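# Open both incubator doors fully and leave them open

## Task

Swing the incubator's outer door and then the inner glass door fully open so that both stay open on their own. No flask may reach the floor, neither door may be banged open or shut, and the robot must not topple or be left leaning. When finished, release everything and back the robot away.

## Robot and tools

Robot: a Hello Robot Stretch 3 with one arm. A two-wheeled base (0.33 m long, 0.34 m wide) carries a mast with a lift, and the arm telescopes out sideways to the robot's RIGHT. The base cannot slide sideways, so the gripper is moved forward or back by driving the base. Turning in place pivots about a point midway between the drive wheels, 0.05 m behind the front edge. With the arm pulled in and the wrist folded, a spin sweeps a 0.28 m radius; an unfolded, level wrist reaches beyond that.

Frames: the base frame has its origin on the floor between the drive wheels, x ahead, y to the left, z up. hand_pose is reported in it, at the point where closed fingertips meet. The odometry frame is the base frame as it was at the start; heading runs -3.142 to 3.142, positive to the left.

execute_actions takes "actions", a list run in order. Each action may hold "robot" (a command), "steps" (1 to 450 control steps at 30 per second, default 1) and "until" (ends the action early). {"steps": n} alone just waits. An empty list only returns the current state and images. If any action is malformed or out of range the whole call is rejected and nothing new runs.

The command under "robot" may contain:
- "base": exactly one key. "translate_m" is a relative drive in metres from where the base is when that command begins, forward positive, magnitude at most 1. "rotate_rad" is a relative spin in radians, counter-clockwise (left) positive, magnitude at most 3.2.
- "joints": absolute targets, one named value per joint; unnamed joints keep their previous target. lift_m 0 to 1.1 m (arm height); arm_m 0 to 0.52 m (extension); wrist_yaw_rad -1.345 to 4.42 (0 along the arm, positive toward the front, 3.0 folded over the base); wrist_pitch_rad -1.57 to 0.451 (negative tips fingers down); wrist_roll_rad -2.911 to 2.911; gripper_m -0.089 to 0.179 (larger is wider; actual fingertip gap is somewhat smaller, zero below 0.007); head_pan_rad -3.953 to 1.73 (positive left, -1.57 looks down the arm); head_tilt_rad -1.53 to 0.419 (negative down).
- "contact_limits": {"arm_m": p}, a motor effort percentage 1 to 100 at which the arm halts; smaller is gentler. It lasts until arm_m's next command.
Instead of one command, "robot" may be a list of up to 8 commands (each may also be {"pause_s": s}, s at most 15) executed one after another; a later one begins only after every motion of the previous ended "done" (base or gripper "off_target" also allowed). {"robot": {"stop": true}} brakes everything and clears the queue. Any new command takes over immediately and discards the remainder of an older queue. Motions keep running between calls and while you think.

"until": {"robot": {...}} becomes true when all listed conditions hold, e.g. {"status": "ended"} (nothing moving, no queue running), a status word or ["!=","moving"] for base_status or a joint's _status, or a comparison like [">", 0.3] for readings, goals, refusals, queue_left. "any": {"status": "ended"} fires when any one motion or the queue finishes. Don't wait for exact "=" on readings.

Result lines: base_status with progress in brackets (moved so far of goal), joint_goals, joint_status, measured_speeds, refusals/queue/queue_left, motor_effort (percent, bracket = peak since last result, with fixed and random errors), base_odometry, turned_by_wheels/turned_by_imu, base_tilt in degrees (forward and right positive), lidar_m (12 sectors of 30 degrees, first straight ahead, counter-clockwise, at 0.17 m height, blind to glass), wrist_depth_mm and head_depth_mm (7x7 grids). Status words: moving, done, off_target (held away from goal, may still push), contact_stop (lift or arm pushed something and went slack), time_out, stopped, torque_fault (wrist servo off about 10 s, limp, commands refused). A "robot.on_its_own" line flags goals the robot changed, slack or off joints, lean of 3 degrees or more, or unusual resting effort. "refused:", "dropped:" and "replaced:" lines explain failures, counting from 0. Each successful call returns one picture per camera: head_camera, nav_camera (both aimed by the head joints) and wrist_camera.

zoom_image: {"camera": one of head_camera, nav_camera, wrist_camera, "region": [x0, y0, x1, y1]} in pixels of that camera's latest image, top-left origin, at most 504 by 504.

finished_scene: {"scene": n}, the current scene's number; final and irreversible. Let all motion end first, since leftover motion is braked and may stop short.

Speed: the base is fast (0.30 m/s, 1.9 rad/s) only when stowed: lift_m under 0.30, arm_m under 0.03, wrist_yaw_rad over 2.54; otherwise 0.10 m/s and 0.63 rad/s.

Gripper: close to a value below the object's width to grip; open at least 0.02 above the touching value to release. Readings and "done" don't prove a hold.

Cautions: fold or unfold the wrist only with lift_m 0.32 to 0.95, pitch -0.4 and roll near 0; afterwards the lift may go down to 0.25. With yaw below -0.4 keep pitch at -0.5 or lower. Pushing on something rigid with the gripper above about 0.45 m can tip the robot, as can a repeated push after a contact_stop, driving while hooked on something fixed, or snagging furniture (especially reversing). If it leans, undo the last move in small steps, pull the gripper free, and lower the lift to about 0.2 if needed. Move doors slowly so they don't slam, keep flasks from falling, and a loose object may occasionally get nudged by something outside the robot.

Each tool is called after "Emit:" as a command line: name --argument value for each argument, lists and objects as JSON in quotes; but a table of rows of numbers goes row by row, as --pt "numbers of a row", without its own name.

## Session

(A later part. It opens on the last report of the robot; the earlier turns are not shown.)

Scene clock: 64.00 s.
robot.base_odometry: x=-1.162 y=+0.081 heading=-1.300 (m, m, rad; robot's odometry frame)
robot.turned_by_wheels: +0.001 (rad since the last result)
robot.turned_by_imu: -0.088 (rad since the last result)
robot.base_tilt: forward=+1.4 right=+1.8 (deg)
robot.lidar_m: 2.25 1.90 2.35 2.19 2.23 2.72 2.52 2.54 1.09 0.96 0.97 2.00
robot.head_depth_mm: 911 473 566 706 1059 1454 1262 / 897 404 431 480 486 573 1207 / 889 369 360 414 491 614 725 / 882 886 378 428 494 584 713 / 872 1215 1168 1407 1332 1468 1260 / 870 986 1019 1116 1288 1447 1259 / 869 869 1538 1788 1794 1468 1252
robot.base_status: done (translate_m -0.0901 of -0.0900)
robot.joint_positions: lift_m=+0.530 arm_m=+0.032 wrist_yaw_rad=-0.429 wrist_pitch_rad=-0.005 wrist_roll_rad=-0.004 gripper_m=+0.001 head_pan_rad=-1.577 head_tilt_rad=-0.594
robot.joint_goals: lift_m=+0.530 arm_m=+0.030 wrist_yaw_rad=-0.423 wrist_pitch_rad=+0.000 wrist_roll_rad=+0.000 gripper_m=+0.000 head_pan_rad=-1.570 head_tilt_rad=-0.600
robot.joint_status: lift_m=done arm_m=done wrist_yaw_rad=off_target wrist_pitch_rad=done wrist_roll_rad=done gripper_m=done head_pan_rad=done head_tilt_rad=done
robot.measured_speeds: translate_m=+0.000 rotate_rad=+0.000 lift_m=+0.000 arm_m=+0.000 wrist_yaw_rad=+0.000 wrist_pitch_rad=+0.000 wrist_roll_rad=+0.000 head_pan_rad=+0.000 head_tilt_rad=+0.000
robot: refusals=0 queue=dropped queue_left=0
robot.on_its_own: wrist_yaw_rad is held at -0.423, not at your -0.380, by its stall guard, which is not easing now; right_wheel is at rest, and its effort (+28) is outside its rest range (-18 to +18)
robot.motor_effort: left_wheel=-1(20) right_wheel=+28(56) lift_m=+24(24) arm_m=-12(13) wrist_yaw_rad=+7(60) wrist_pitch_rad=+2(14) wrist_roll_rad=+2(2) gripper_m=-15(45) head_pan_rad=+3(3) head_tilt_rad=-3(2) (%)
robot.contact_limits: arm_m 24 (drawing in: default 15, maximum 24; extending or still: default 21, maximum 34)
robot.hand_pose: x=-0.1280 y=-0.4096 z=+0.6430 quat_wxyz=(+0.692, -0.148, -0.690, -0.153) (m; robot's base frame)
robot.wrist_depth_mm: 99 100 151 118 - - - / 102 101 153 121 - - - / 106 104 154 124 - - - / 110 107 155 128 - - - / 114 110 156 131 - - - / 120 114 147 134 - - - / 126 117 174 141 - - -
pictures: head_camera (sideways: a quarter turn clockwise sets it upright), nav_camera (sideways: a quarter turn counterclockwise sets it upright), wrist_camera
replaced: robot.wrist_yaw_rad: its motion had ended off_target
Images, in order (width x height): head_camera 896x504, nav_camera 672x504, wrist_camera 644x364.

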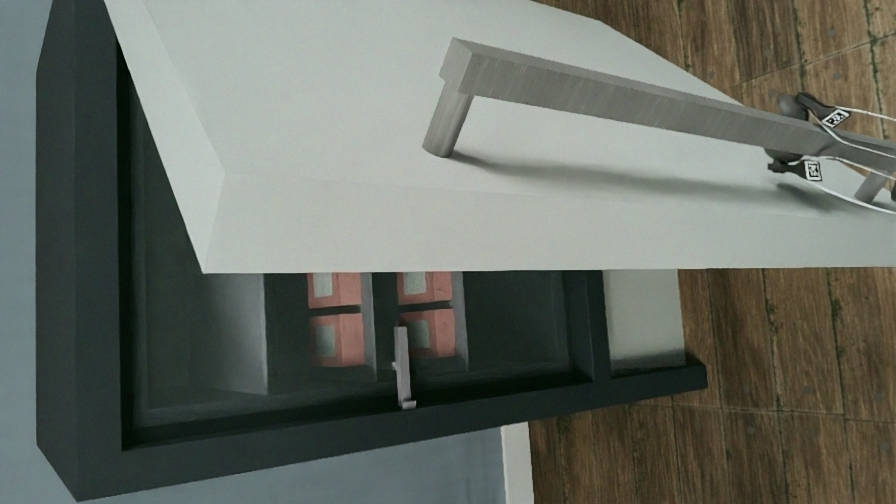

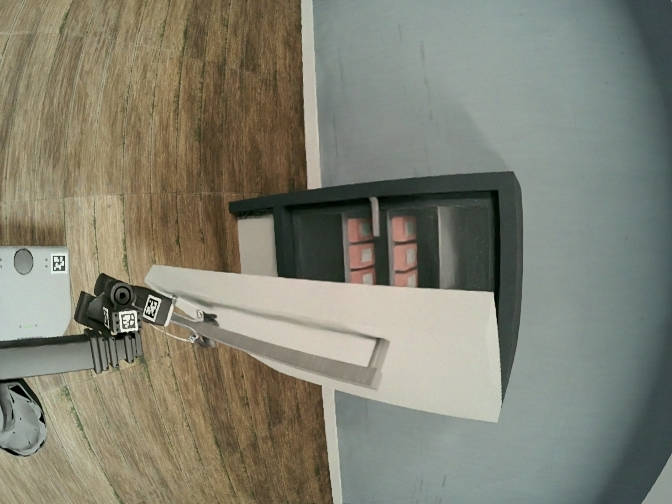

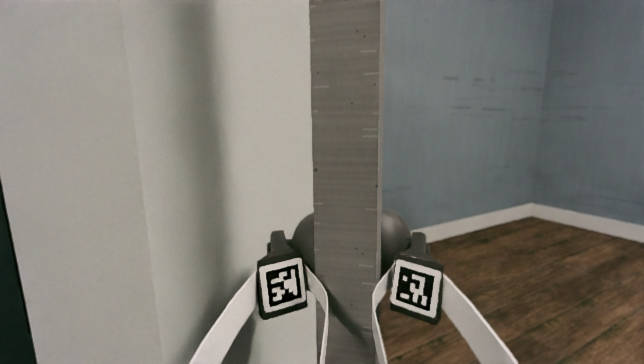

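Emit:
execute_actions --actions '[{"robot":[{"joints":{"gripper_m":0.1}},{"joints":{"wrist_pitch_rad":-1.3,"wrist_yaw_rad":-0.3}},{"base":{"translate_m":0.24}},{"joints":{"wrist_yaw_rad":0,"wrist_pitch_rad":0,"gripper_m":0.0}}],"steps":450,"until":{"robot":{"status":"ended"}}}]'

Scene clock: 74.67 s.
robot.base_odometry: x=-1.098 y=-0.150 heading=-1.300 (m, m, rad; robot's odometry frame)
robot.turned_by_wheels: +0.000 (rad since the last result)
robot.turned_by_imu: +0.030 (rad since the last result)
robot.base_tilt: forward=+2.1 right=+0.7 (deg)
robot.lidar_m: 2.02 1.69 2.34 2.19 2.26 2.91 2.75 2.42 1.05 0.94 1.57 2.02
robot.head_depth_mm: 1061 1295 1217 1461 1343 678 843 / 1031 1286 1212 1460 1356 1498 1185 / 1007 1178 1136 1395 1352 1488 1266 / 1230 901 1034 1166 1332 1458 1253 / 1324 1456 1626 1835 1823 1493 1261 / 1306 1434 1617 1813 1814 1483 1257 / 1294 1430 1593 1799 1818 1479 1261
robot.base_status: done (translate_m +0.2400 of +0.2400)
robot.joint_positions: lift_m=+0.530 arm_m=+0.030 wrist_yaw_rad=-0.002 wrist_pitch_rad=-0.028 wrist_roll_rad=+0.000 gripper_m=+0.000 head_pan_rad=-1.576 head_tilt_rad=-0.600
robot.joint_goals: lift_m=+0.530 arm_m=+0.030 wrist_yaw_rad=+0.000 wrist_pitch_rad=+0.000 wrist_roll_rad=+0.000 gripper_m=+0.000 head_pan_rad=-1.570 head_tilt_rad=-0.600
robot.joint_status: lift_m=done arm_m=done wrist_yaw_rad=done wrist_pitch_rad=done wrist_roll_rad=done gripper_m=done head_pan_rad=done head_tilt_rad=done
robot.measured_speeds: translate_m=+0.000 rotate_rad=+0.000 lift_m=+0.000 arm_m=+0.000 wrist_yaw_rad=+0.000 wrist_pitch_rad=+0.000 wrist_roll_rad=+0.000 head_pan_rad=+0.000 head_tilt_rad=+0.000
robot: refusals=0 queue=done queue_left=0
robot.motor_effort: left_wheel=-1(29) right_wheel=+0(29) lift_m=+21(25) arm_m=+0(12) wrist_yaw_rad=+2(42) wrist_pitch_rad=+14(14) wrist_roll_rad=+0(2) gripper_m=-2(96) head_pan_rad=+3(3) head_tilt_rad=+0(3) (%)
robot.contact_limits: arm_m 24 (drawing in: default 15, maximum 24; extending or still: default 21, maximum 34)
robot.hand_pose: x=-0.0219 y=-0.4305 z=+0.6375 quat_wxyz=(+0.707, +0.010, -0.707, -0.011) (m; robot's base frame)
robot.wrist_depth_mm: - - - 839 886 895 740 / - - - 908 - 987 752 / - - - - - - 771 / - - - - - - 773 / - - - - 907 902 794 / - - - - 755 799 758 / - - - - 834 833 832
pictures: head_camera (sideways: a quarter turn clockwise sets it upright), nav_camera (sideways: a quarter turn counterclockwise sets it upright), wrist_camera
Images, in order (width x height): head_camera 896x504, nav_camera 672x504, wrist_camera 644x364.

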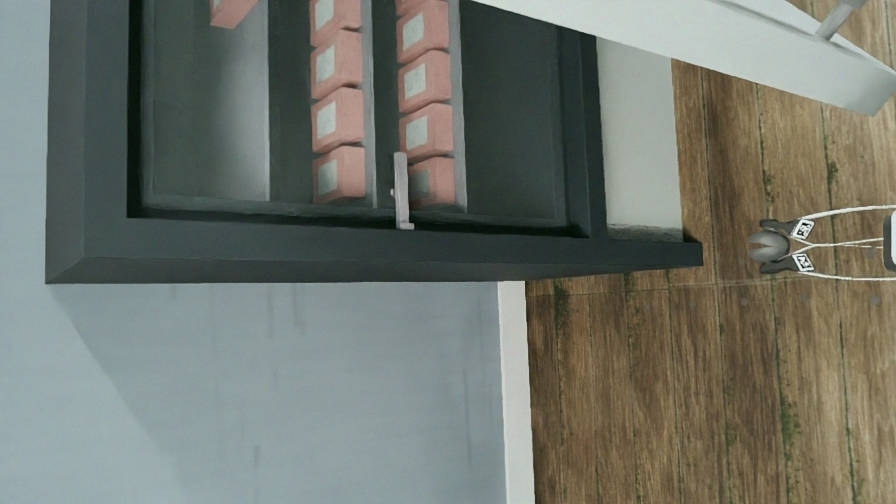

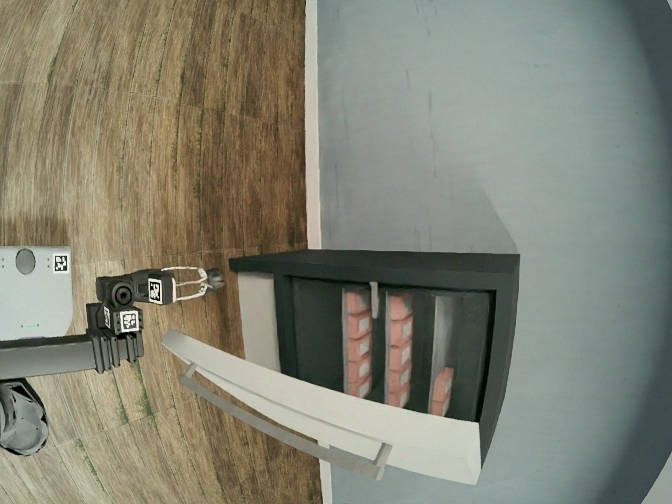

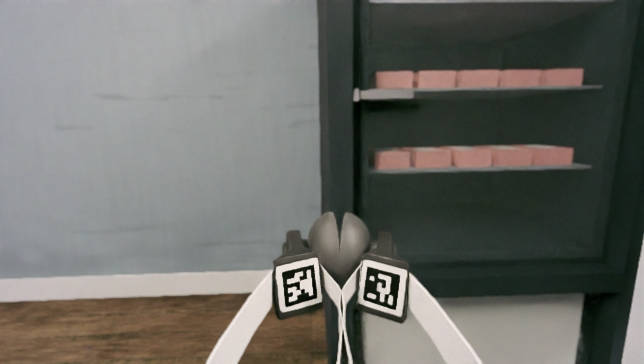

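Emit:
execute_actions --actions '[{"robot":[{"joints":{"arm_m":0.3}},{"base":{"translate_m":-0.25}}],"steps":450,"until":{"robot":{"status":"ended"}}}]'

Emit:
execute_actions --actions '[{"robot":{"base":{"translate_m":-0.25}},"steps":450,"until":{"robot":{"status":"ended"}}}]'

Scene clock: 81.97 s.
robot.base_odometry: x=-1.165 y=+0.091 heading=-1.299 (m, m, rad; robot's odometry frame)
robot.turned_by_wheels: +0.001 (rad since the last result)
robot.turned_by_imu: +0.297 (rad since the last result)
robot.base_tilt: forward=+2.1 right=+0.7 (deg)
robot.lidar_m: 1.88 2.51 2.21 2.21 2.51 2.55 2.54 1.85 0.99 0.95 1.75 2.23
robot.head_depth_mm: 1073 423 423 468 552 615 853 / 1044 1068 1112 1045 571 641 763 / 1293 904 1005 1131 1291 1451 1213 / 1350 1496 1680 1887 1883 1456 1264 / 1385 1527 1717 1950 1824 1495 1257 / 1410 1577 1766 2004 1809 1482 1258 / 1445 1603 1811 2079 1806 1478 1256
robot.base_status: done (translate_m -0.2499 of -0.2500)
robot.joint_positions: lift_m=+0.530 arm_m=+0.300 wrist_yaw_rad=+0.000 wrist_pitch_rad=-0.023 wrist_roll_rad=+0.000 gripper_m=+0.000 head_pan_rad=-1.576 head_tilt_rad=-0.600
robot.joint_goals: lift_m=+0.530 arm_m=+0.300 wrist_yaw_rad=+0.000 wrist_pitch_rad=+0.000 wrist_roll_rad=+0.000 gripper_m=+0.000 head_pan_rad=-1.570 head_tilt_rad=-0.600
robot.joint_status: lift_m=done arm_m=done wrist_yaw_rad=done wrist_pitch_rad=done wrist_roll_rad=done gripper_m=done head_pan_rad=done head_tilt_rad=done
robot.measured_speeds: translate_m=+0.000 rotate_rad=+0.000 lift_m=+0.000 arm_m=+0.000 wrist_yaw_rad=+0.000 wrist_pitch_rad=+0.000 wrist_roll_rad=+0.000 head_pan_rad=+0.000 head_tilt_rad=+0.000
robot: refusals=0 queue=done queue_left=0
robot.on_its_own: right_wheel is at rest, and its effort (-45) is outside its rest range (-18 to +18)
robot.motor_effort: left_wheel=+9(25) right_wheel=-45(92) lift_m=+21(25) arm_m=+3(11) wrist_yaw_rad=+0(3) wrist_pitch_rad=+11(14) wrist_roll_rad=+0(0) gripper_m=-2(2) head_pan_rad=+3(3) head_tilt_rad=-1(1) (%)
robot.hand_pose: x=-0.0215 y=-0.7002 z=+0.6386 quat_wxyz=(+0.707, +0.008, -0.707, -0.009) (m; robot's base frame)
robot.wrist_depth_mm: - - - 989 377 746 721 / - - - - 386 435 528 / - - - - 428 819 764 / - - - - 438 494 455 / - - - - 434 837 780 / - - - - 466 629 616 / - - - - 493 479 477
pictures: head_camera (sideways: a quarter turn clockwise sets it upright), nav_camera (sideways: a quarter turn counterclockwise sets it upright), wrist_camera
Images, in order (width x height): head_camera 896x504, nav_camera 672x504, wrist_camera 644x364.

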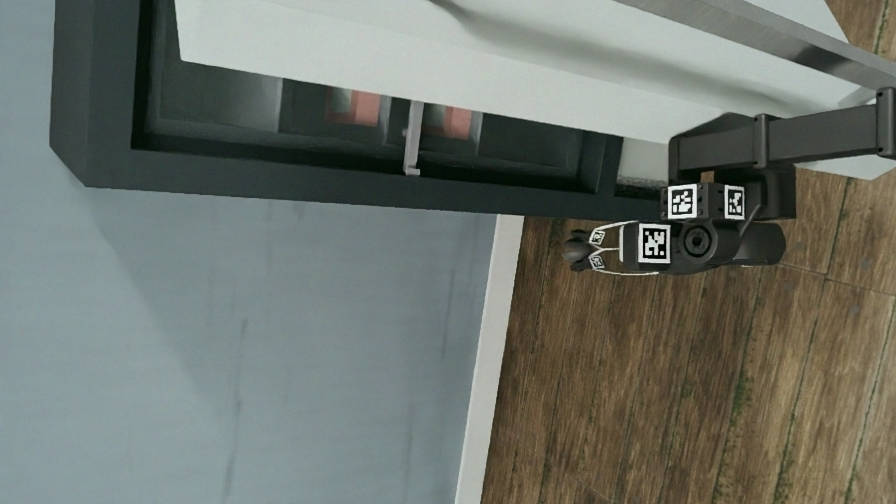

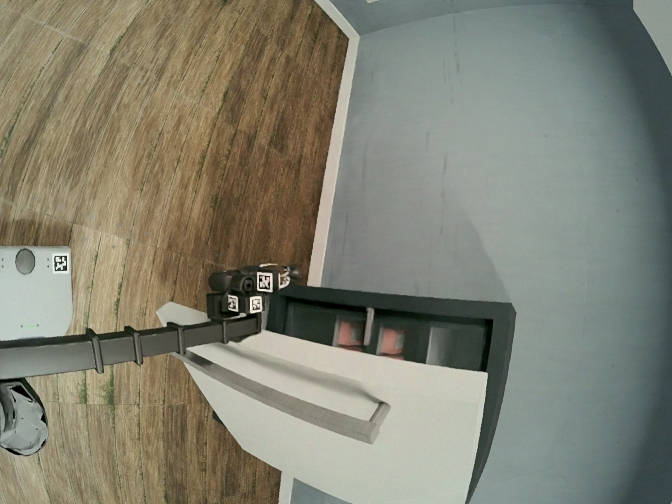

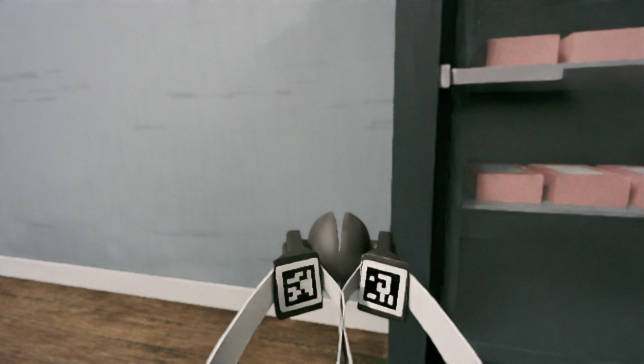

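Scene clock: 85.40 s.
robot.base_odometry: x=-1.232 y=+0.331 heading=-1.299 (m, m, rad; robot's odometry frame)
robot.turned_by_wheels: +0.000 (rad since the last result)
robot.turned_by_imu: +0.139 (rad since the last result)
robot.base_tilt: forward=+15.4 right=+0.7 (deg)
robot.lidar_m: 0.71 0.73 1.00 2.28 2.66 2.42 2.44 0.84 0.86 0.91 1.00 0.74
robot.head_depth_mm: 1297 872 1113 1113 553 609 895 / 1340 1458 1005 1134 1323 646 689 / 1384 1501 1643 1759 1266 1385 796 / 1427 1553 1716 1894 1891 1453 1253 / 1478 1619 1786 1979 1783 1462 1235 / 1532 1688 1865 2007 1693 1409 1200 / 1584 1749 1945 2046 1648 1377 1174
robot.base_status: done (translate_m -0.2500 of -0.2500)
robot.joint_positions: lift_m=+0.530 arm_m=+0.300 wrist_yaw_rad=+0.001 wrist_pitch_rad=-0.023 wrist_roll_rad=+0.000 gripper_m=+0.000 head_pan_rad=-1.576 head_tilt_rad=-0.600
robot.joint_goals: lift_m=+0.530 arm_m=+0.300 wrist_yaw_rad=+0.000 wrist_pitch_rad=+0.000 wrist_roll_rad=+0.000 gripper_m=+0.000 head_pan_rad=-1.570 head_tilt_rad=-0.600
robot.joint_status: lift_m=done arm_m=done wrist_yaw_rad=done wrist_pitch_rad=done wrist_roll_rad=done gripper_m=done head_pan_rad=done head_tilt_rad=done
robot.measured_speeds: translate_m=+0.000 rotate_rad=+0.000 lift_m=+0.000 arm_m=+0.000 wrist_yaw_rad=+0.000 wrist_pitch_rad=+0.000 wrist_roll_rad=+0.000 head_pan_rad=+0.000 head_tilt_rad=+0.000
robot: refusals=0 queue=done queue_left=0
robot.on_its_own: base_tilt is 13.3 degrees off its reading at the scene's start (forward=+2.1 right=+0.7); right_wheel is at rest, and its effort (-25) is outside its rest range (-18 to +18)
robot.motor_effort: left_wheel=+5(28) right_wheel=-25(100) lift_m=+22(27) arm_m=+3(3) wrist_yaw_rad=-1(1) wrist_pitch_rad=+11(11) wrist_roll_rad=+0(0) gripper_m=-2(2) head_pan_rad=+2(3) head_tilt_rad=-1(0) (%)
robot.hand_pose: x=-0.0212 y=-0.7003 z=+0.6385 quat_wxyz=(+0.707, +0.009, -0.707, -0.008) (m; robot's base frame)
robot.wrist_depth_mm: - - - - 989 354 543 / - - - - 971 362 483 / - - - - 983 371 520 / - - - - - 406 739 / - - - - - 433 443 / - - - - 407 750 746 / 859 907 981 - 433 567 650
pictures: head_camera (sideways: a quarter turn clockwise sets it upright), nav_camera (sideways: a quarter turn counterclockwise sets it upright), wrist_camera
Images, in order (width x height): head_camera 896x504, nav_camera 672x504, wrist_camera 644x364.

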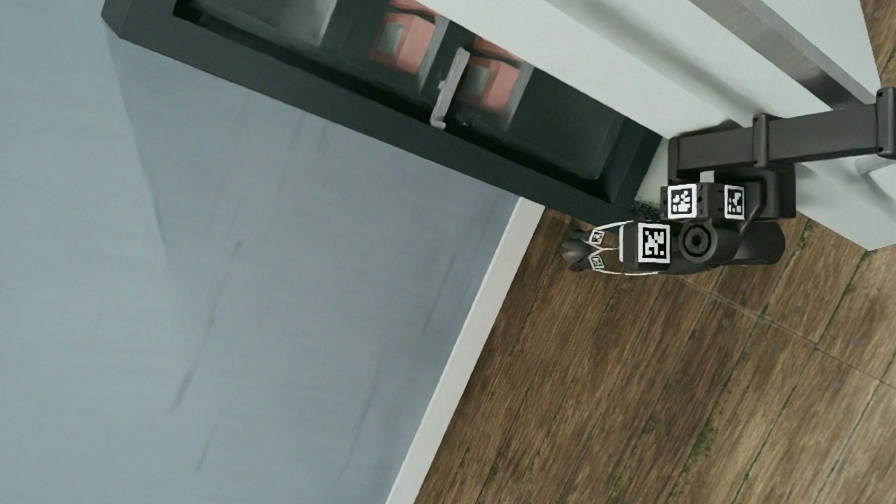

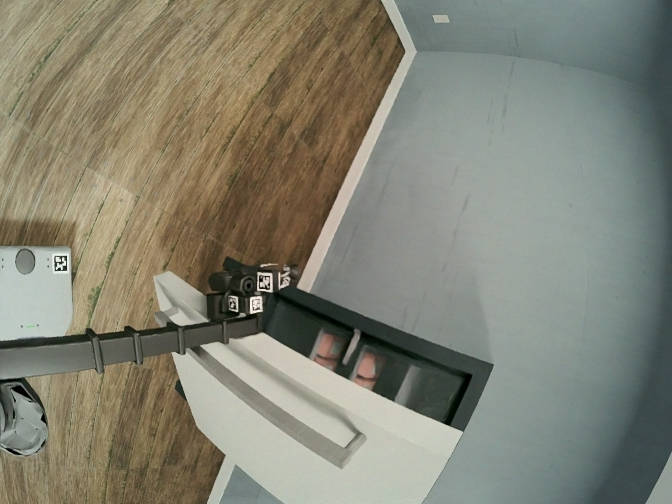

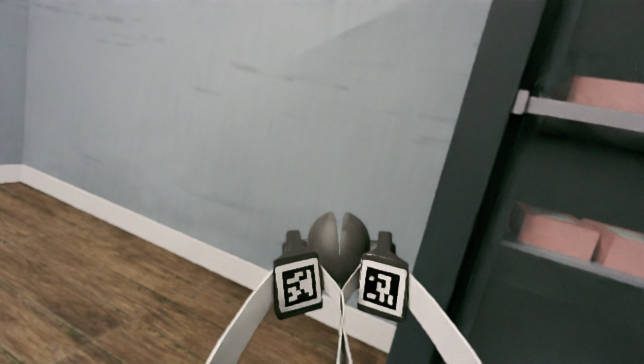

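Tipping; jammed. Undo.

Emit:
execute_actions --actions '[{"robot":[{"base":{"translate_m":0.2}},{"base":{"translate_m":0.15}}],"steps":450,"until":{"robot":{"status":"ended"}}}]'

Scene clock: 92.43 s.
robot.base_odometry: x=-1.138 y=-0.006 heading=-1.300 (m, m, rad; robot's odometry frame)
robot.turned_by_wheels: -0.001 (rad since the last result)
robot.turned_by_imu: +0.026 (rad since the last result)
robot.base_tilt: forward=+2.1 right=+0.8 (deg)
robot.lidar_m: 1.75 2.34 2.14 2.19 2.71 2.66 2.68 1.13 0.99 1.61 2.00 2.11
robot.head_depth_mm: 1330 1453 1589 1697 1256 1424 1275 / 1377 1512 1676 1859 1827 1463 1294 / 1421 1572 1747 1966 1833 1624 1240 / 1475 1622 1826 2059 1877 1459 1263 / 1531 1697 1918 2120 1815 1497 1262 / 1596 1784 2011 2201 1807 1485 1260 / 1659 1856 2123 2278 1809 1487 1260
robot.base_status: done (translate_m +0.1500 of +0.1500)
robot.joint_positions: lift_m=+0.530 arm_m=+0.300 wrist_yaw_rad=+0.000 wrist_pitch_rad=-0.023 wrist_roll_rad=+0.000 gripper_m=+0.000 head_pan_rad=-1.576 head_tilt_rad=-0.600
robot.joint_goals: lift_m=+0.530 arm_m=+0.300 wrist_yaw_rad=+0.000 wrist_pitch_rad=+0.000 wrist_roll_rad=+0.000 gripper_m=+0.000 head_pan_rad=-1.570 head_tilt_rad=-0.600
robot.joint_status: lift_m=done arm_m=done wrist_yaw_rad=done wrist_pitch_rad=done wrist_roll_rad=done gripper_m=done head_pan_rad=done head_tilt_rad=done
robot.measured_speeds: translate_m=+0.000 rotate_rad=+0.000 lift_m=+0.000 arm_m=+0.000 wrist_yaw_rad=+0.000 wrist_pitch_rad=+0.000 wrist_roll_rad=+0.000 head_pan_rad=+0.000 head_tilt_rad=+0.000
robot: refusals=0 queue=done queue_left=0
robot.motor_effort: left_wheel=-1(23) right_wheel=-1(64) lift_m=+20(22) arm_m=+2(3) wrist_yaw_rad=-2(3) wrist_pitch_rad=+11(11) wrist_roll_rad=+0(1) gripper_m=-2(2) head_pan_rad=+2(2) head_tilt_rad=-1(1) (%)
robot.hand_pose: x=-0.0213 y=-0.7004 z=+0.6388 quat_wxyz=(+0.707, +0.009, -0.707, -0.008) (m; robot's base frame)
robot.wrist_depth_mm: - - - - - 903 563 / - - - - - 941 539 / - - - - - 961 531 / - - - - - 981 509 / - - - - - - 495 / - - - - - - 483 / - - - - - - 471
pictures: head_camera (sideways: a quarter turn clockwise sets it upright), nav_camera (sideways: a quarter turn counterclockwise sets it upright), wrist_camera
Images, in order (width x height): head_camera 896x504, nav_camera 672x504, wrist_camera 644x364.

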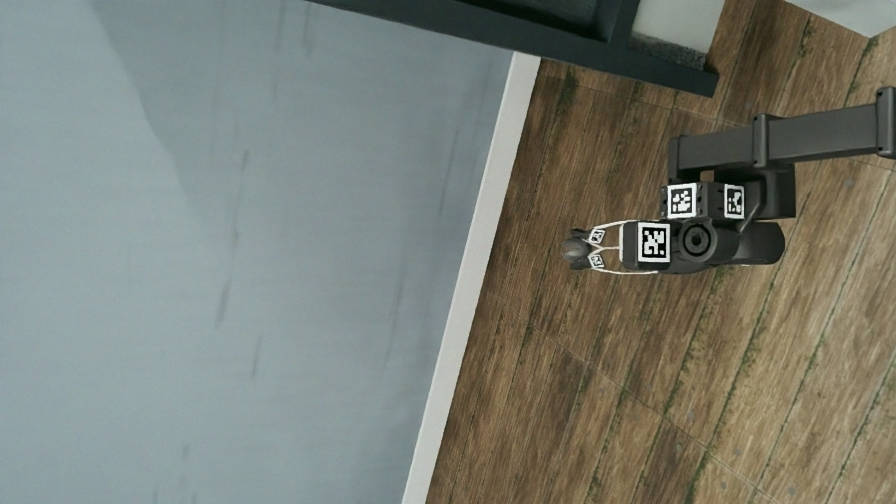

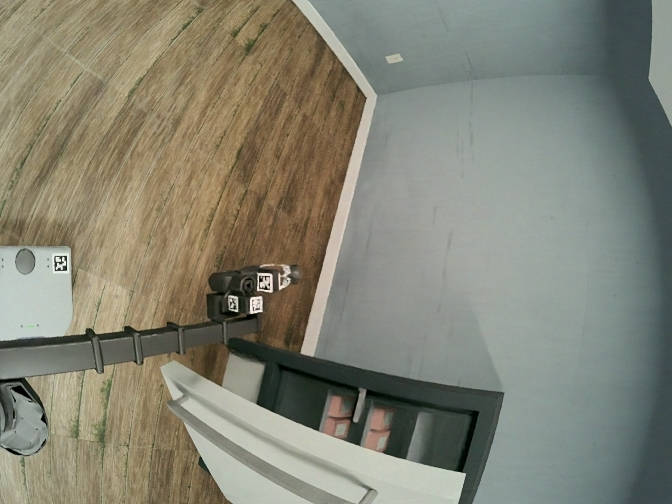

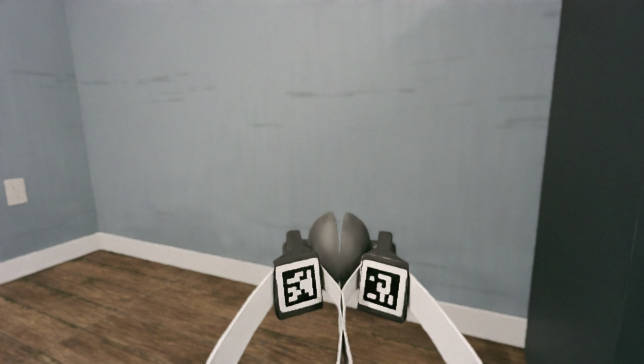

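Emit:
execute_actions --actions '[{"robot":[{"joints":{"arm_m":0.0}},{"base":{"translate_m":0.12}},{"base":{"rotate_rad":-0.5}}],"steps":450,"until":{"robot":{"status":"ended"}}}]'

Scene clock: 99.97 s.
robot.base_odometry: x=-1.106 y=-0.121 heading=-1.800 (m, m, rad; robot's odometry frame)
robot.turned_by_wheels: -0.500 (rad since the last result)
robot.turned_by_imu: -0.495 (rad since the last result)
robot.base_tilt: forward=+2.1 right=+0.7 (deg)
robot.lidar_m: 2.00 1.63 2.26 2.09 2.15 2.71 2.76 2.67 1.17 1.04 1.67 2.10
robot.head_depth_mm: 1077 539 594 690 781 1399 1271 / 1040 1400 1281 716 793 923 1272 / 1020 1284 1276 1459 1518 1507 1265 / 994 1006 1129 1294 1475 1498 1236 / 1393 1530 1718 1965 1824 1486 1259 / 1389 1533 1705 1931 1806 1492 1259 / 1376 1522 1691 1898 1804 1483 1248
robot.base_status: done (rotate_rad -0.4999 of -0.5000)
robot.joint_positions: lift_m=+0.530 arm_m=+0.002 wrist_yaw_rad=+0.000 wrist_pitch_rad=-0.023 wrist_roll_rad=+0.000 gripper_m=+0.000 head_pan_rad=-1.576 head_tilt_rad=-0.600
robot.joint_goals: lift_m=+0.530 arm_m=+0.000 wrist_yaw_rad=+0.000 wrist_pitch_rad=+0.000 wrist_roll_rad=+0.000 gripper_m=+0.000 head_pan_rad=-1.570 head_tilt_rad=-0.600
robot.joint_status: lift_m=done arm_m=done wrist_yaw_rad=done wrist_pitch_rad=done wrist_roll_rad=done gripper_m=done head_pan_rad=done head_tilt_rad=done
robot.measured_speeds: translate_m=+0.000 rotate_rad=+0.000 lift_m=+0.000 arm_m=+0.000 wrist_yaw_rad=+0.000 wrist_pitch_rad=+0.000 wrist_roll_rad=+0.000 head_pan_rad=+0.000 head_tilt_rad=+0.000
robot: refusals=0 queue=done queue_left=0
robot.motor_effort: left_wheel=+1(3) right_wheel=-3(9) lift_m=+19(19) arm_m=-2(2) wrist_yaw_rad=-1(1) wrist_pitch_rad=+11(11) wrist_roll_rad=+0(0) gripper_m=-3(2) head_pan_rad=+3(2) head_tilt_rad=-1(1) (%)
robot.hand_pose: x=-0.0214 y=-0.4024 z=+0.6388 quat_wxyz=(+0.707, +0.009, -0.707, -0.008) (m; robot's base frame)
robot.wrist_depth_mm: - - - - - 330 357 / - - - - - 340 391 / - - - - - 352 415 / - - - - - 364 443 / - - - - 939 374 492 / - - - - 889 386 544 / - - - - 981 391 997
pictures: head_camera (sideways: a quarter turn clockwise sets it upright), nav_camera (sideways: a quarter turn counterclockwise sets it upright), wrist_camera
Images, in order (width x height): head_camera 896x504, nav_camera 672x504, wrist_camera 644x364.

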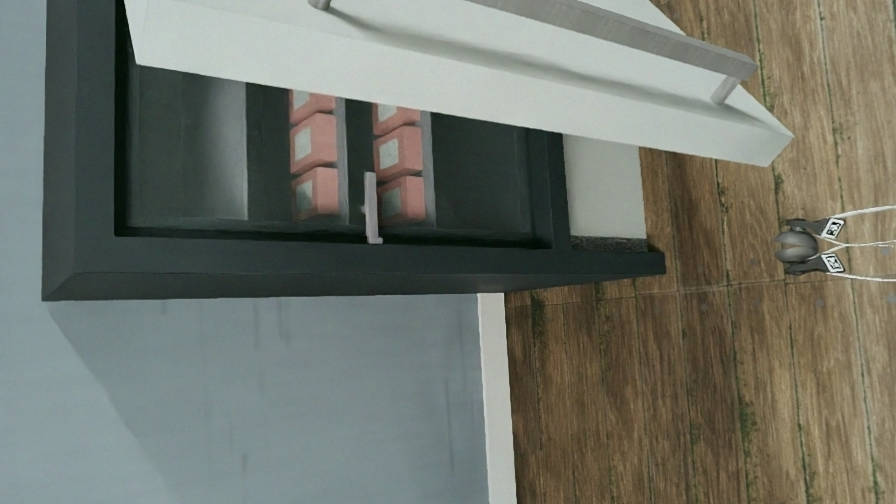

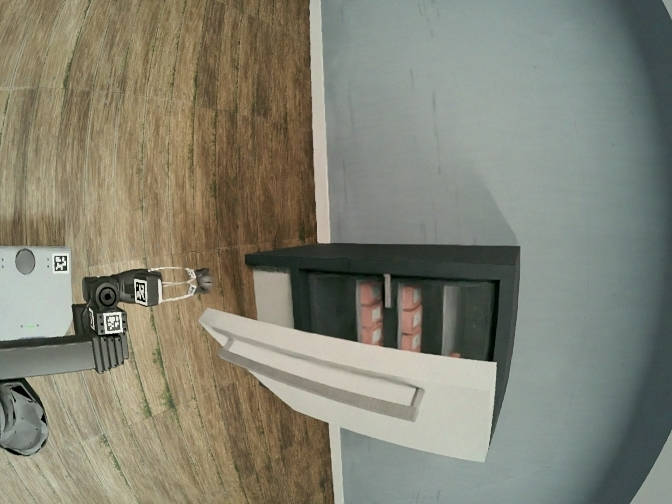

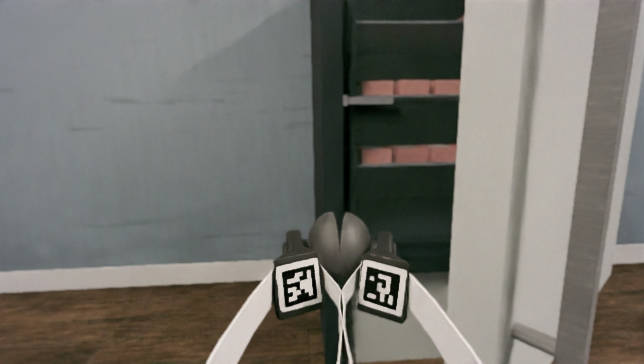

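Emit:
execute_actions --actions '[{"robot":[{"joints":{"arm_m":0.42,"wrist_pitch_rad":-0.5}},{"joints":{"wrist_yaw_rad":-1.0}}],"steps":450,"until":{"robot":{"status":"ended"}}}]'

Scene clock: 106.37 s.
robot.base_odometry: x=-1.106 y=-0.121 heading=-1.800 (m, m, rad; robot's odometry frame)
robot.turned_by_wheels: +0.000 (rad since the last result)
robot.turned_by_imu: -0.001 (rad since the last result)
robot.base_tilt: forward=+2.1 right=+0.8 (deg)
robot.lidar_m: 1.99 1.63 2.27 2.09 2.15 2.71 2.76 2.67 1.17 1.04 1.67 2.10
robot.head_depth_mm: 1069 1415 1256 642 718 890 1272 / 1035 1406 1436 1460 1443 878 1203 / 1009 1278 1284 1457 1417 1439 1267 / 996 1005 1127 1296 1415 1438 1263 / 1382 1520 1732 1980 1808 1486 1268 / 1389 1538 1708 1920 1803 1490 1264 / 1369 1517 1692 1911 1812 1477 1255
robot.base_status: done (rotate_rad -0.4999 of -0.5000)
robot.joint_positions: lift_m=+0.530 arm_m=+0.420 wrist_yaw_rad=-0.998 wrist_pitch_rad=-0.512 wrist_roll_rad=+0.000 gripper_m=+0.000 head_pan_rad=-1.576 head_tilt_rad=-0.600
robot.joint_goals: lift_m=+0.530 arm_m=+0.420 wrist_yaw_rad=-1.000 wrist_pitch_rad=-0.500 wrist_roll_rad=+0.000 gripper_m=+0.000 head_pan_rad=-1.570 head_tilt_rad=-0.600
robot.joint_status: lift_m=done arm_m=done wrist_yaw_rad=done wrist_pitch_rad=done wrist_roll_rad=done gripper_m=done head_pan_rad=done head_tilt_rad=done
robot.measured_speeds: translate_m=+0.000 rotate_rad=+0.000 lift_m=+0.000 arm_m=+0.000 wrist_yaw_rad=+0.000 wrist_pitch_rad=+0.000 wrist_roll_rad=+0.000 head_pan_rad=+0.000 head_tilt_rad=+0.000
robot: refusals=0 queue=done queue_left=0
robot.motor_effort: left_wheel=+1(4) right_wheel=-3(13) lift_m=+19(19) arm_m=+1(2) wrist_yaw_rad=-2(27) wrist_pitch_rad=+6(11) wrist_roll_rad=+0(0) gripper_m=-3(5) head_pan_rad=+2(2) head_tilt_rad=+0(0) (%)
robot.hand_pose: x=-0.1993 y=-0.6794 z=+0.5222 quat_wxyz=(+0.515, -0.170, -0.686, -0.485) (m; robot's base frame)
robot.wrist_depth_mm: 750 818 698 389 183 120 89 / 740 737 724 439 193 124 91 / 557 571 666 500 204 128 93 / 461 521 770 902 216 132 96 / 431 588 826 938 219 138 99 / 470 612 749 - 204 144 101 / 498 645 671 656 299 148 110
pictures: head_camera (sideways: a quarter turn clockwise sets it upright), nav_camera (sideways: a quarter turn counterclockwise sets it upright), wrist_camera
Images, in order (width x height): head_camera 896x504, nav_camera 672x504, wrist_camera 644x364.

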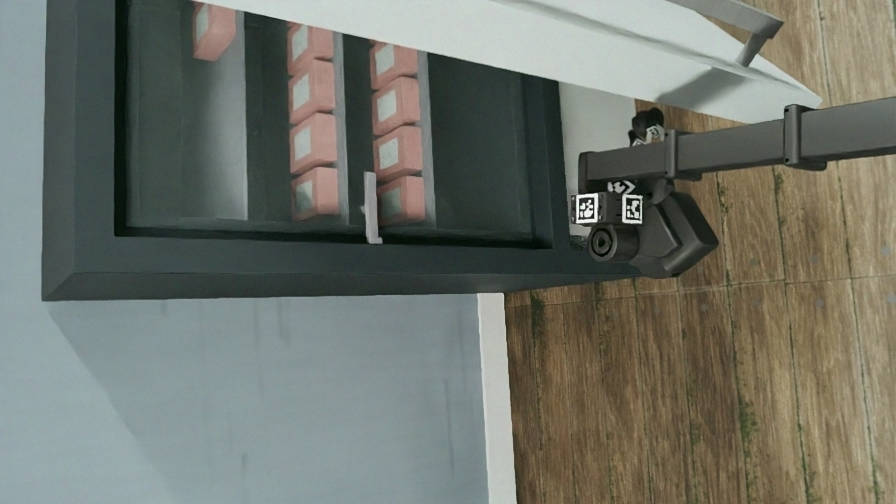

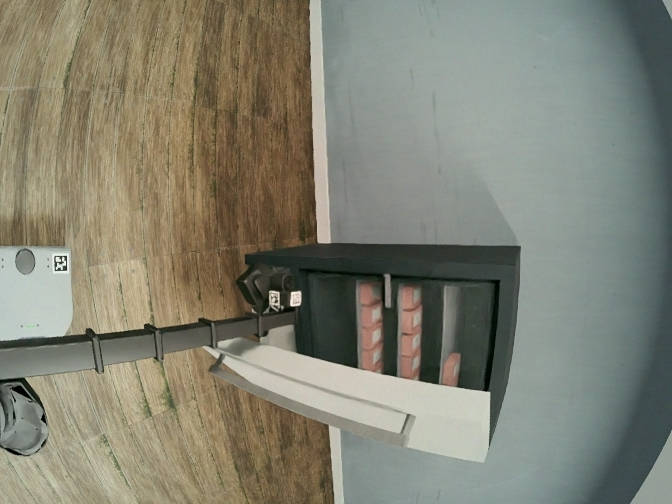

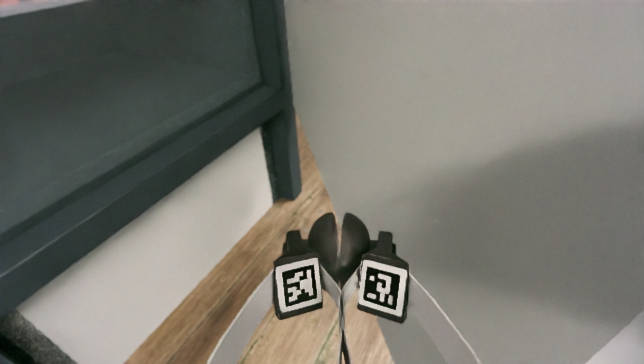

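Tip is behind the door. Yaw more and pull.

Emit:
execute_actions --actions '[{"robot":[{"joints":{"wrist_yaw_rad":-1.3}},{"joints":{"arm_m":0.15}}],"steps":450,"until":{"robot":{"status":"ended"}}},{"robot":{"base":{"translate_m":-0.1}},"steps":450,"until":{"robot":{"status":"ended"}}}]'

Scene clock: 112.87 s.
robot.base_odometry: x=-1.083 y=-0.024 heading=-1.800 (m, m, rad; robot's odometry frame)
robot.turned_by_wheels: +0.000 (rad since the last result)
robot.turned_by_imu: -0.001 (rad since the last result)
robot.base_tilt: forward=+2.1 right=+0.7 (deg)
robot.lidar_m: 2.09 1.72 2.26 2.08 2.13 2.70 2.67 2.69 1.19 1.05 1.67 2.12
robot.head_depth_mm: 1070 1173 524 562 644 907 1248 / 1038 1289 1440 1506 1456 784 904 / 1015 1386 1438 1451 1531 1500 1315 / 988 1378 1305 1444 1507 1496 1293 / 1261 996 1131 1298 1671 1483 1262 / 1400 1540 1719 1957 1829 1485 1260 / 1384 1522 1705 1924 1798 1482 1254
robot.base_status: done (translate_m -0.1000 of -0.1000)
robot.joint_positions: lift_m=+0.530 arm_m=+0.150 wrist_yaw_rad=-1.299 wrist_pitch_rad=-0.514 wrist_roll_rad=+0.000 gripper_m=+0.000 head_pan_rad=-1.576 head_tilt_rad=-0.600
robot.joint_goals: lift_m=+0.530 arm_m=+0.150 wrist_yaw_rad=-1.300 wrist_pitch_rad=-0.500 wrist_roll_rad=+0.000 gripper_m=+0.000 head_pan_rad=-1.570 head_tilt_rad=-0.600
robot.joint_status: lift_m=done arm_m=done wrist_yaw_rad=done wrist_pitch_rad=done wrist_roll_rad=done gripper_m=done head_pan_rad=done head_tilt_rad=done
robot.measured_speeds: translate_m=+0.000 rotate_rad=+0.000 lift_m=+0.000 arm_m=+0.000 wrist_yaw_rad=+0.000 wrist_pitch_rad=+0.000 wrist_roll_rad=+0.000 head_pan_rad=+0.000 head_tilt_rad=+0.000
robot: refusals=0 queue=done queue_left=0
robot.motor_effort: left_wheel=+1(3) right_wheel=-3(8) lift_m=+19(19) arm_m=-2(4) wrist_yaw_rad=-1(8) wrist_pitch_rad=+6(7) wrist_roll_rad=+0(0) gripper_m=-2(3) head_pan_rad=+3(2) head_tilt_rad=-1(0) (%)
robot.hand_pose: x=-0.2250 y=-0.3519 z=+0.5219 quat_wxyz=(+0.436, -0.270, -0.653, -0.557) (m; robot's base frame)
robot.wrist_depth_mm: - 197 - - - - - / 566 218 - - - - - / 200 - - - - - - / 170 - - - - - - / 181 268 849 953 874 854 868 / 195 230 761 - 774 742 745 / 437 252 673 672 650 655 646
pictures: head_camera (sideways: a quarter turn clockwise sets it upright), nav_camera (sideways: a quarter turn counterclockwise sets it upright), wrist_camera
Images, in order (width x height): head_camera 896x504, nav_camera 672x504, wrist_camera 644x364.

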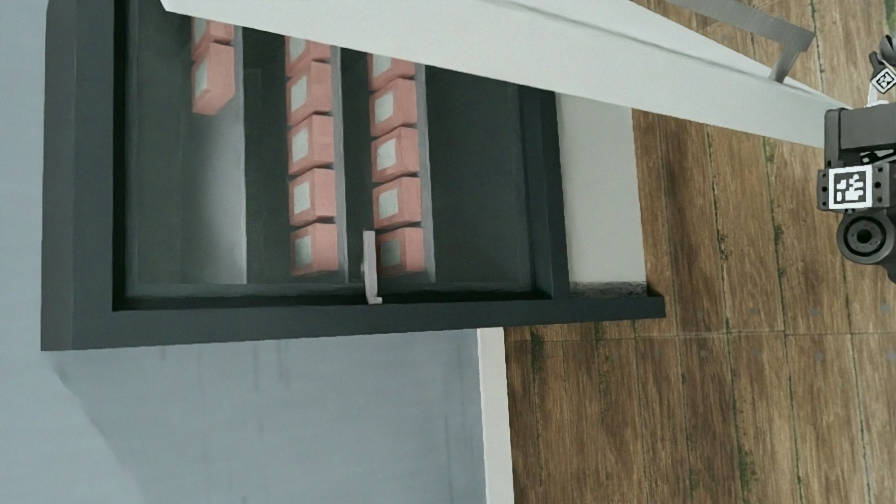

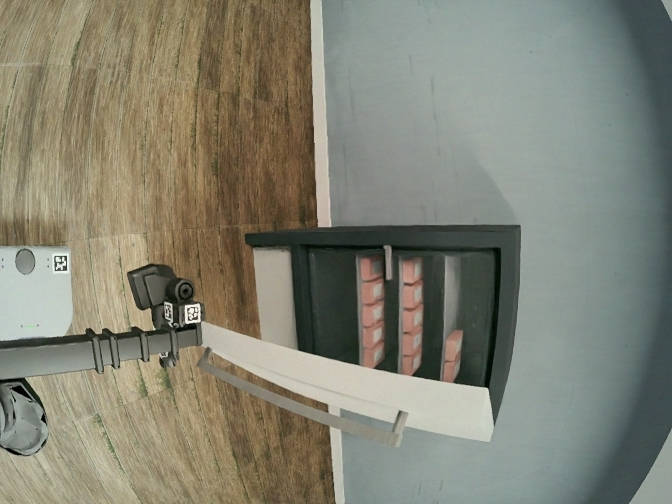

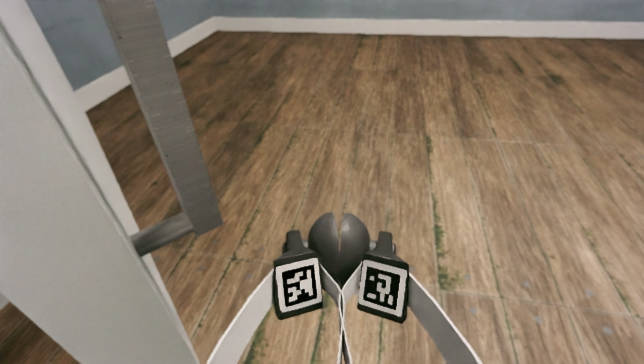

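Emit:
execute_actions --actions '[{"robot":[{"joints":{"wrist_yaw_rad":0}},{"base":{"translate_m":0.12}},{"joints":{"arm_m":0.44}},{"joints":{"wrist_yaw_rad":-1.3}},{"base":{"translate_m":-0.12}}],"steps":450,"until":{"robot":{"status":"ended"}}},{"robot":{"base":{"translate_m":-0.1},"joints":{"arm_m":0.3}},"steps":450,"until":{"robot":{"status":"ended"}}}]'

Scene clock: 127.00 s.
robot.base_odometry: x=-1.061 y=+0.073 heading=-1.800 (m, m, rad; robot's odometry frame)
robot.turned_by_wheels: +0.000 (rad since the last result)
robot.turned_by_imu: -0.002 (rad since the last result)
robot.base_tilt: forward=+2.1 right=+0.7 (deg)
robot.lidar_m: 2.19 1.82 2.24 2.08 2.12 2.68 2.57 2.61 1.20 1.06 1.69 2.13
robot.head_depth_mm: 1071 1170 1253 1332 1257 1019 841 / 1035 1378 1428 1469 1576 1549 1270 / 1009 1439 1431 1517 1552 - 1246 / 988 1423 1422 1447 1518 1579 1238 / 973 1367 1269 1344 1469 1486 1264 / 1232 999 1135 1885 1753 1481 1255 / 1401 1531 1716 1940 1806 1478 1247
robot.base_status: done (translate_m -0.1000 of -0.1000)
robot.joint_positions: lift_m=+0.530 arm_m=+0.300 wrist_yaw_rad=-1.299 wrist_pitch_rad=-0.523 wrist_roll_rad=+0.000 gripper_m=+0.000 head_pan_rad=-1.576 head_tilt_rad=-0.600
robot.joint_goals: lift_m=+0.530 arm_m=+0.300 wrist_yaw_rad=-1.300 wrist_pitch_rad=-0.500 wrist_roll_rad=+0.000 gripper_m=+0.000 head_pan_rad=-1.570 head_tilt_rad=-0.600
robot.joint_status: lift_m=done arm_m=done wrist_yaw_rad=done wrist_pitch_rad=done wrist_roll_rad=done gripper_m=done head_pan_rad=done head_tilt_rad=done
robot.measured_speeds: translate_m=+0.000 rotate_rad=+0.000 lift_m=+0.000 arm_m=+0.000 wrist_yaw_rad=+0.000 wrist_pitch_rad=+0.000 wrist_roll_rad=+0.000 head_pan_rad=+0.000 head_tilt_rad=+0.000
robot: refusals=0 queue=done queue_left=0
robot.motor_effort: left_wheel=+1(6) right_wheel=-2(33) lift_m=+19(19) arm_m=-2(2) wrist_yaw_rad=-1(13) wrist_pitch_rad=+11(14) wrist_roll_rad=-1(0) gripper_m=-3(4) head_pan_rad=+2(3) head_tilt_rad=-1(1) (%)
robot.hand_pose: x=-0.2236 y=-0.5015 z=+0.5199 quat_wxyz=(+0.433, -0.267, -0.655, -0.559) (m; robot's base frame)
robot.wrist_depth_mm: 368 279 221 182 156 136 124 / 457 325 249 202 169 146 - / 567 392 287 224 186 158 - / 648 496 340 256 206 176 989 / 689 839 411 302 228 209 852 / 700 769 765 - 246 723 732 / 671 663 668 659 323 643 647
pictures: head_camera (sideways: a quarter turn clockwise sets it upright), nav_camera (sideways: a quarter turn counterclockwise sets it upright), wrist_camera
Images, in order (width x height): head_camera 896x504, nav_camera 672x504, wrist_camera 644x364.

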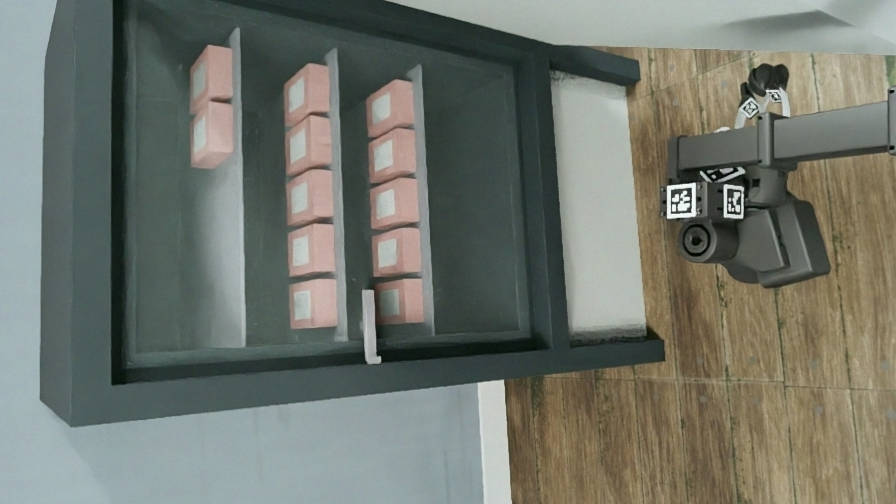

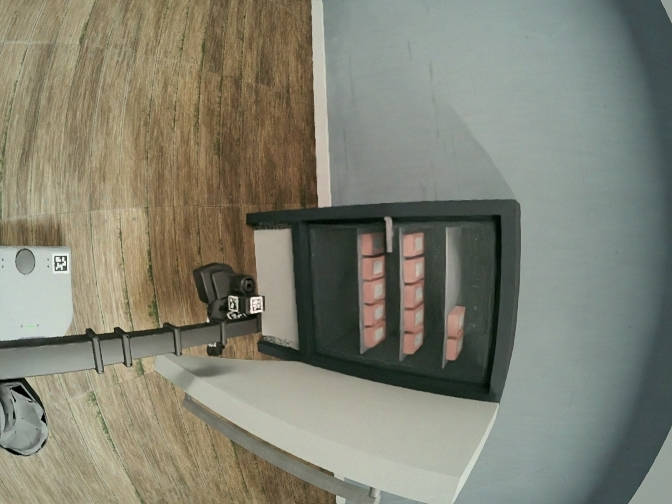

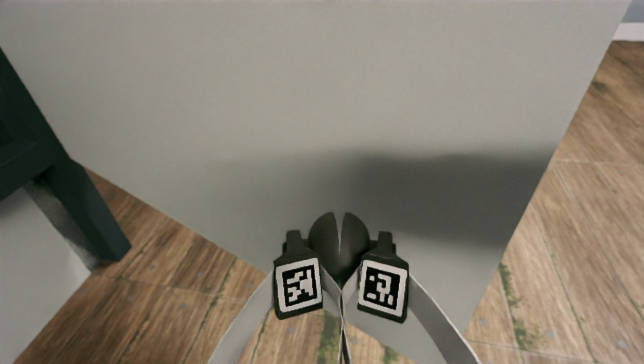

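Working. Keep pushing with the tip.

Emit:
execute_actions --actions '[{"robot":{"base":{"translate_m":-0.15}},"steps":450,"until":{"robot":{"status":"ended"}}},{"robot":{"base":{"translate_m":-0.13}},"steps":450,"until":{"robot":{"status":"ended"}}}]'

Scene clock: 132.27 s.
robot.base_odometry: x=-0.997 y=+0.346 heading=-1.800 (m, m, rad; robot's odometry frame)
robot.turned_by_wheels: +0.000 (rad since the last result)
robot.turned_by_imu: -0.001 (rad since the last result)
robot.base_tilt: forward=+2.1 right=+0.8 (deg)
robot.lidar_m: 2.47 2.08 2.21 2.06 2.09 2.48 2.29 2.32 1.83 1.13 1.15 2.18
robot.head_depth_mm: 1481 710 734 754 783 807 832 / 1434 907 946 988 1025 1029 1254 / 1025 1127 1204 1328 1521 - 1239 / 1010 1432 1432 1498 1560 1576 1234 / 1004 1443 1422 1504 1545 1487 1261 / 989 1413 1409 1489 1514 1493 1262 / 976 1352 1261 1328 1439 1485 1248
robot.base_status: done (translate_m -0.1300 of -0.1300)
robot.joint_positions: lift_m=+0.530 arm_m=+0.300 wrist_yaw_rad=-1.302 wrist_pitch_rad=-0.523 wrist_roll_rad=+0.000 gripper_m=+0.000 head_pan_rad=-1.576 head_tilt_rad=-0.600
robot.joint_goals: lift_m=+0.530 arm_m=+0.300 wrist_yaw_rad=-1.300 wrist_pitch_rad=-0.500 wrist_roll_rad=+0.000 gripper_m=+0.000 head_pan_rad=-1.570 head_tilt_rad=-0.600
robot.joint_status: lift_m=done arm_m=done wrist_yaw_rad=done wrist_pitch_rad=done wrist_roll_rad=done gripper_m=done head_pan_rad=done head_tilt_rad=done
robot.measured_speeds: translate_m=+0.000 rotate_rad=+0.000 lift_m=+0.000 arm_m=+0.000 wrist_yaw_rad=+0.000 wrist_pitch_rad=+0.000 wrist_roll_rad=+0.000 head_pan_rad=+0.000 head_tilt_rad=+0.000
robot: refusals=0 queue=done queue_left=0
robot.motor_effort: left_wheel=+1(6) right_wheel=-2(39) lift_m=+20(20) arm_m=+0(2) wrist_yaw_rad=+2(7) wrist_pitch_rad=+11(21) wrist_roll_rad=+0(0) gripper_m=-2(2) head_pan_rad=+3(2) head_tilt_rad=-1(1) (%)
robot.hand_pose: x=-0.2238 y=-0.5006 z=+0.5199 quat_wxyz=(+0.432, -0.268, -0.654, -0.560) (m; robot's base frame)
robot.wrist_depth_mm: 167 161 155 148 143 137 132 / 187 179 171 163 157 151 144 / 211 202 192 182 174 166 162 / 245 232 219 206 195 186 932 / 292 274 252 229 221 211 841 / 356 326 298 - 253 252 732 / 672 660 632 342 319 632 645
pictures: head_camera (sideways: a quarter turn clockwise sets it upright), nav_camera (sideways: a quarter turn counterclockwise sets it upright), wrist_camera
Images, in order (width x height): head_camera 896x504, nav_camera 672x504, wrist_camera 644x364.

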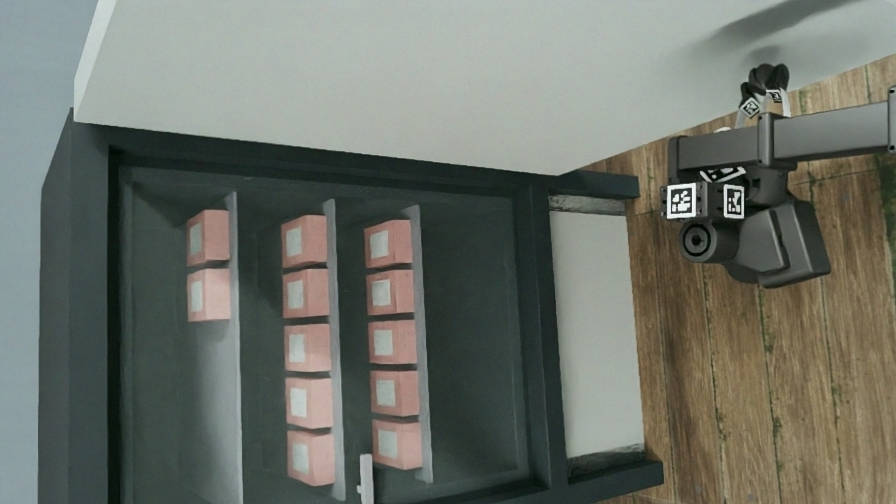

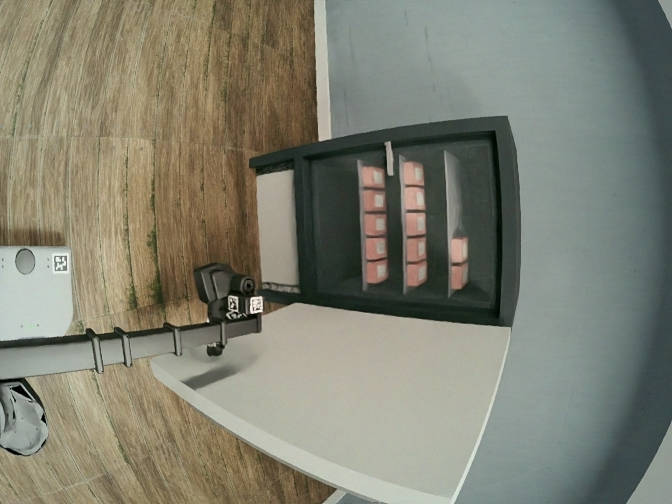

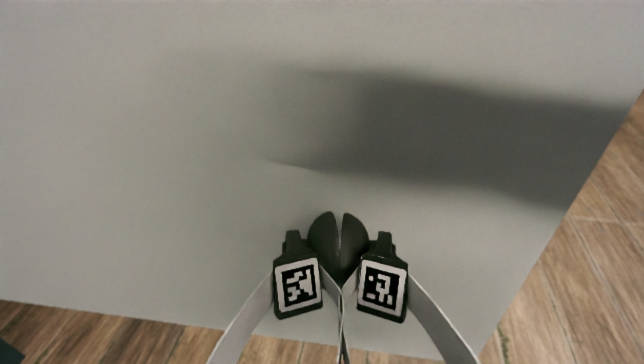

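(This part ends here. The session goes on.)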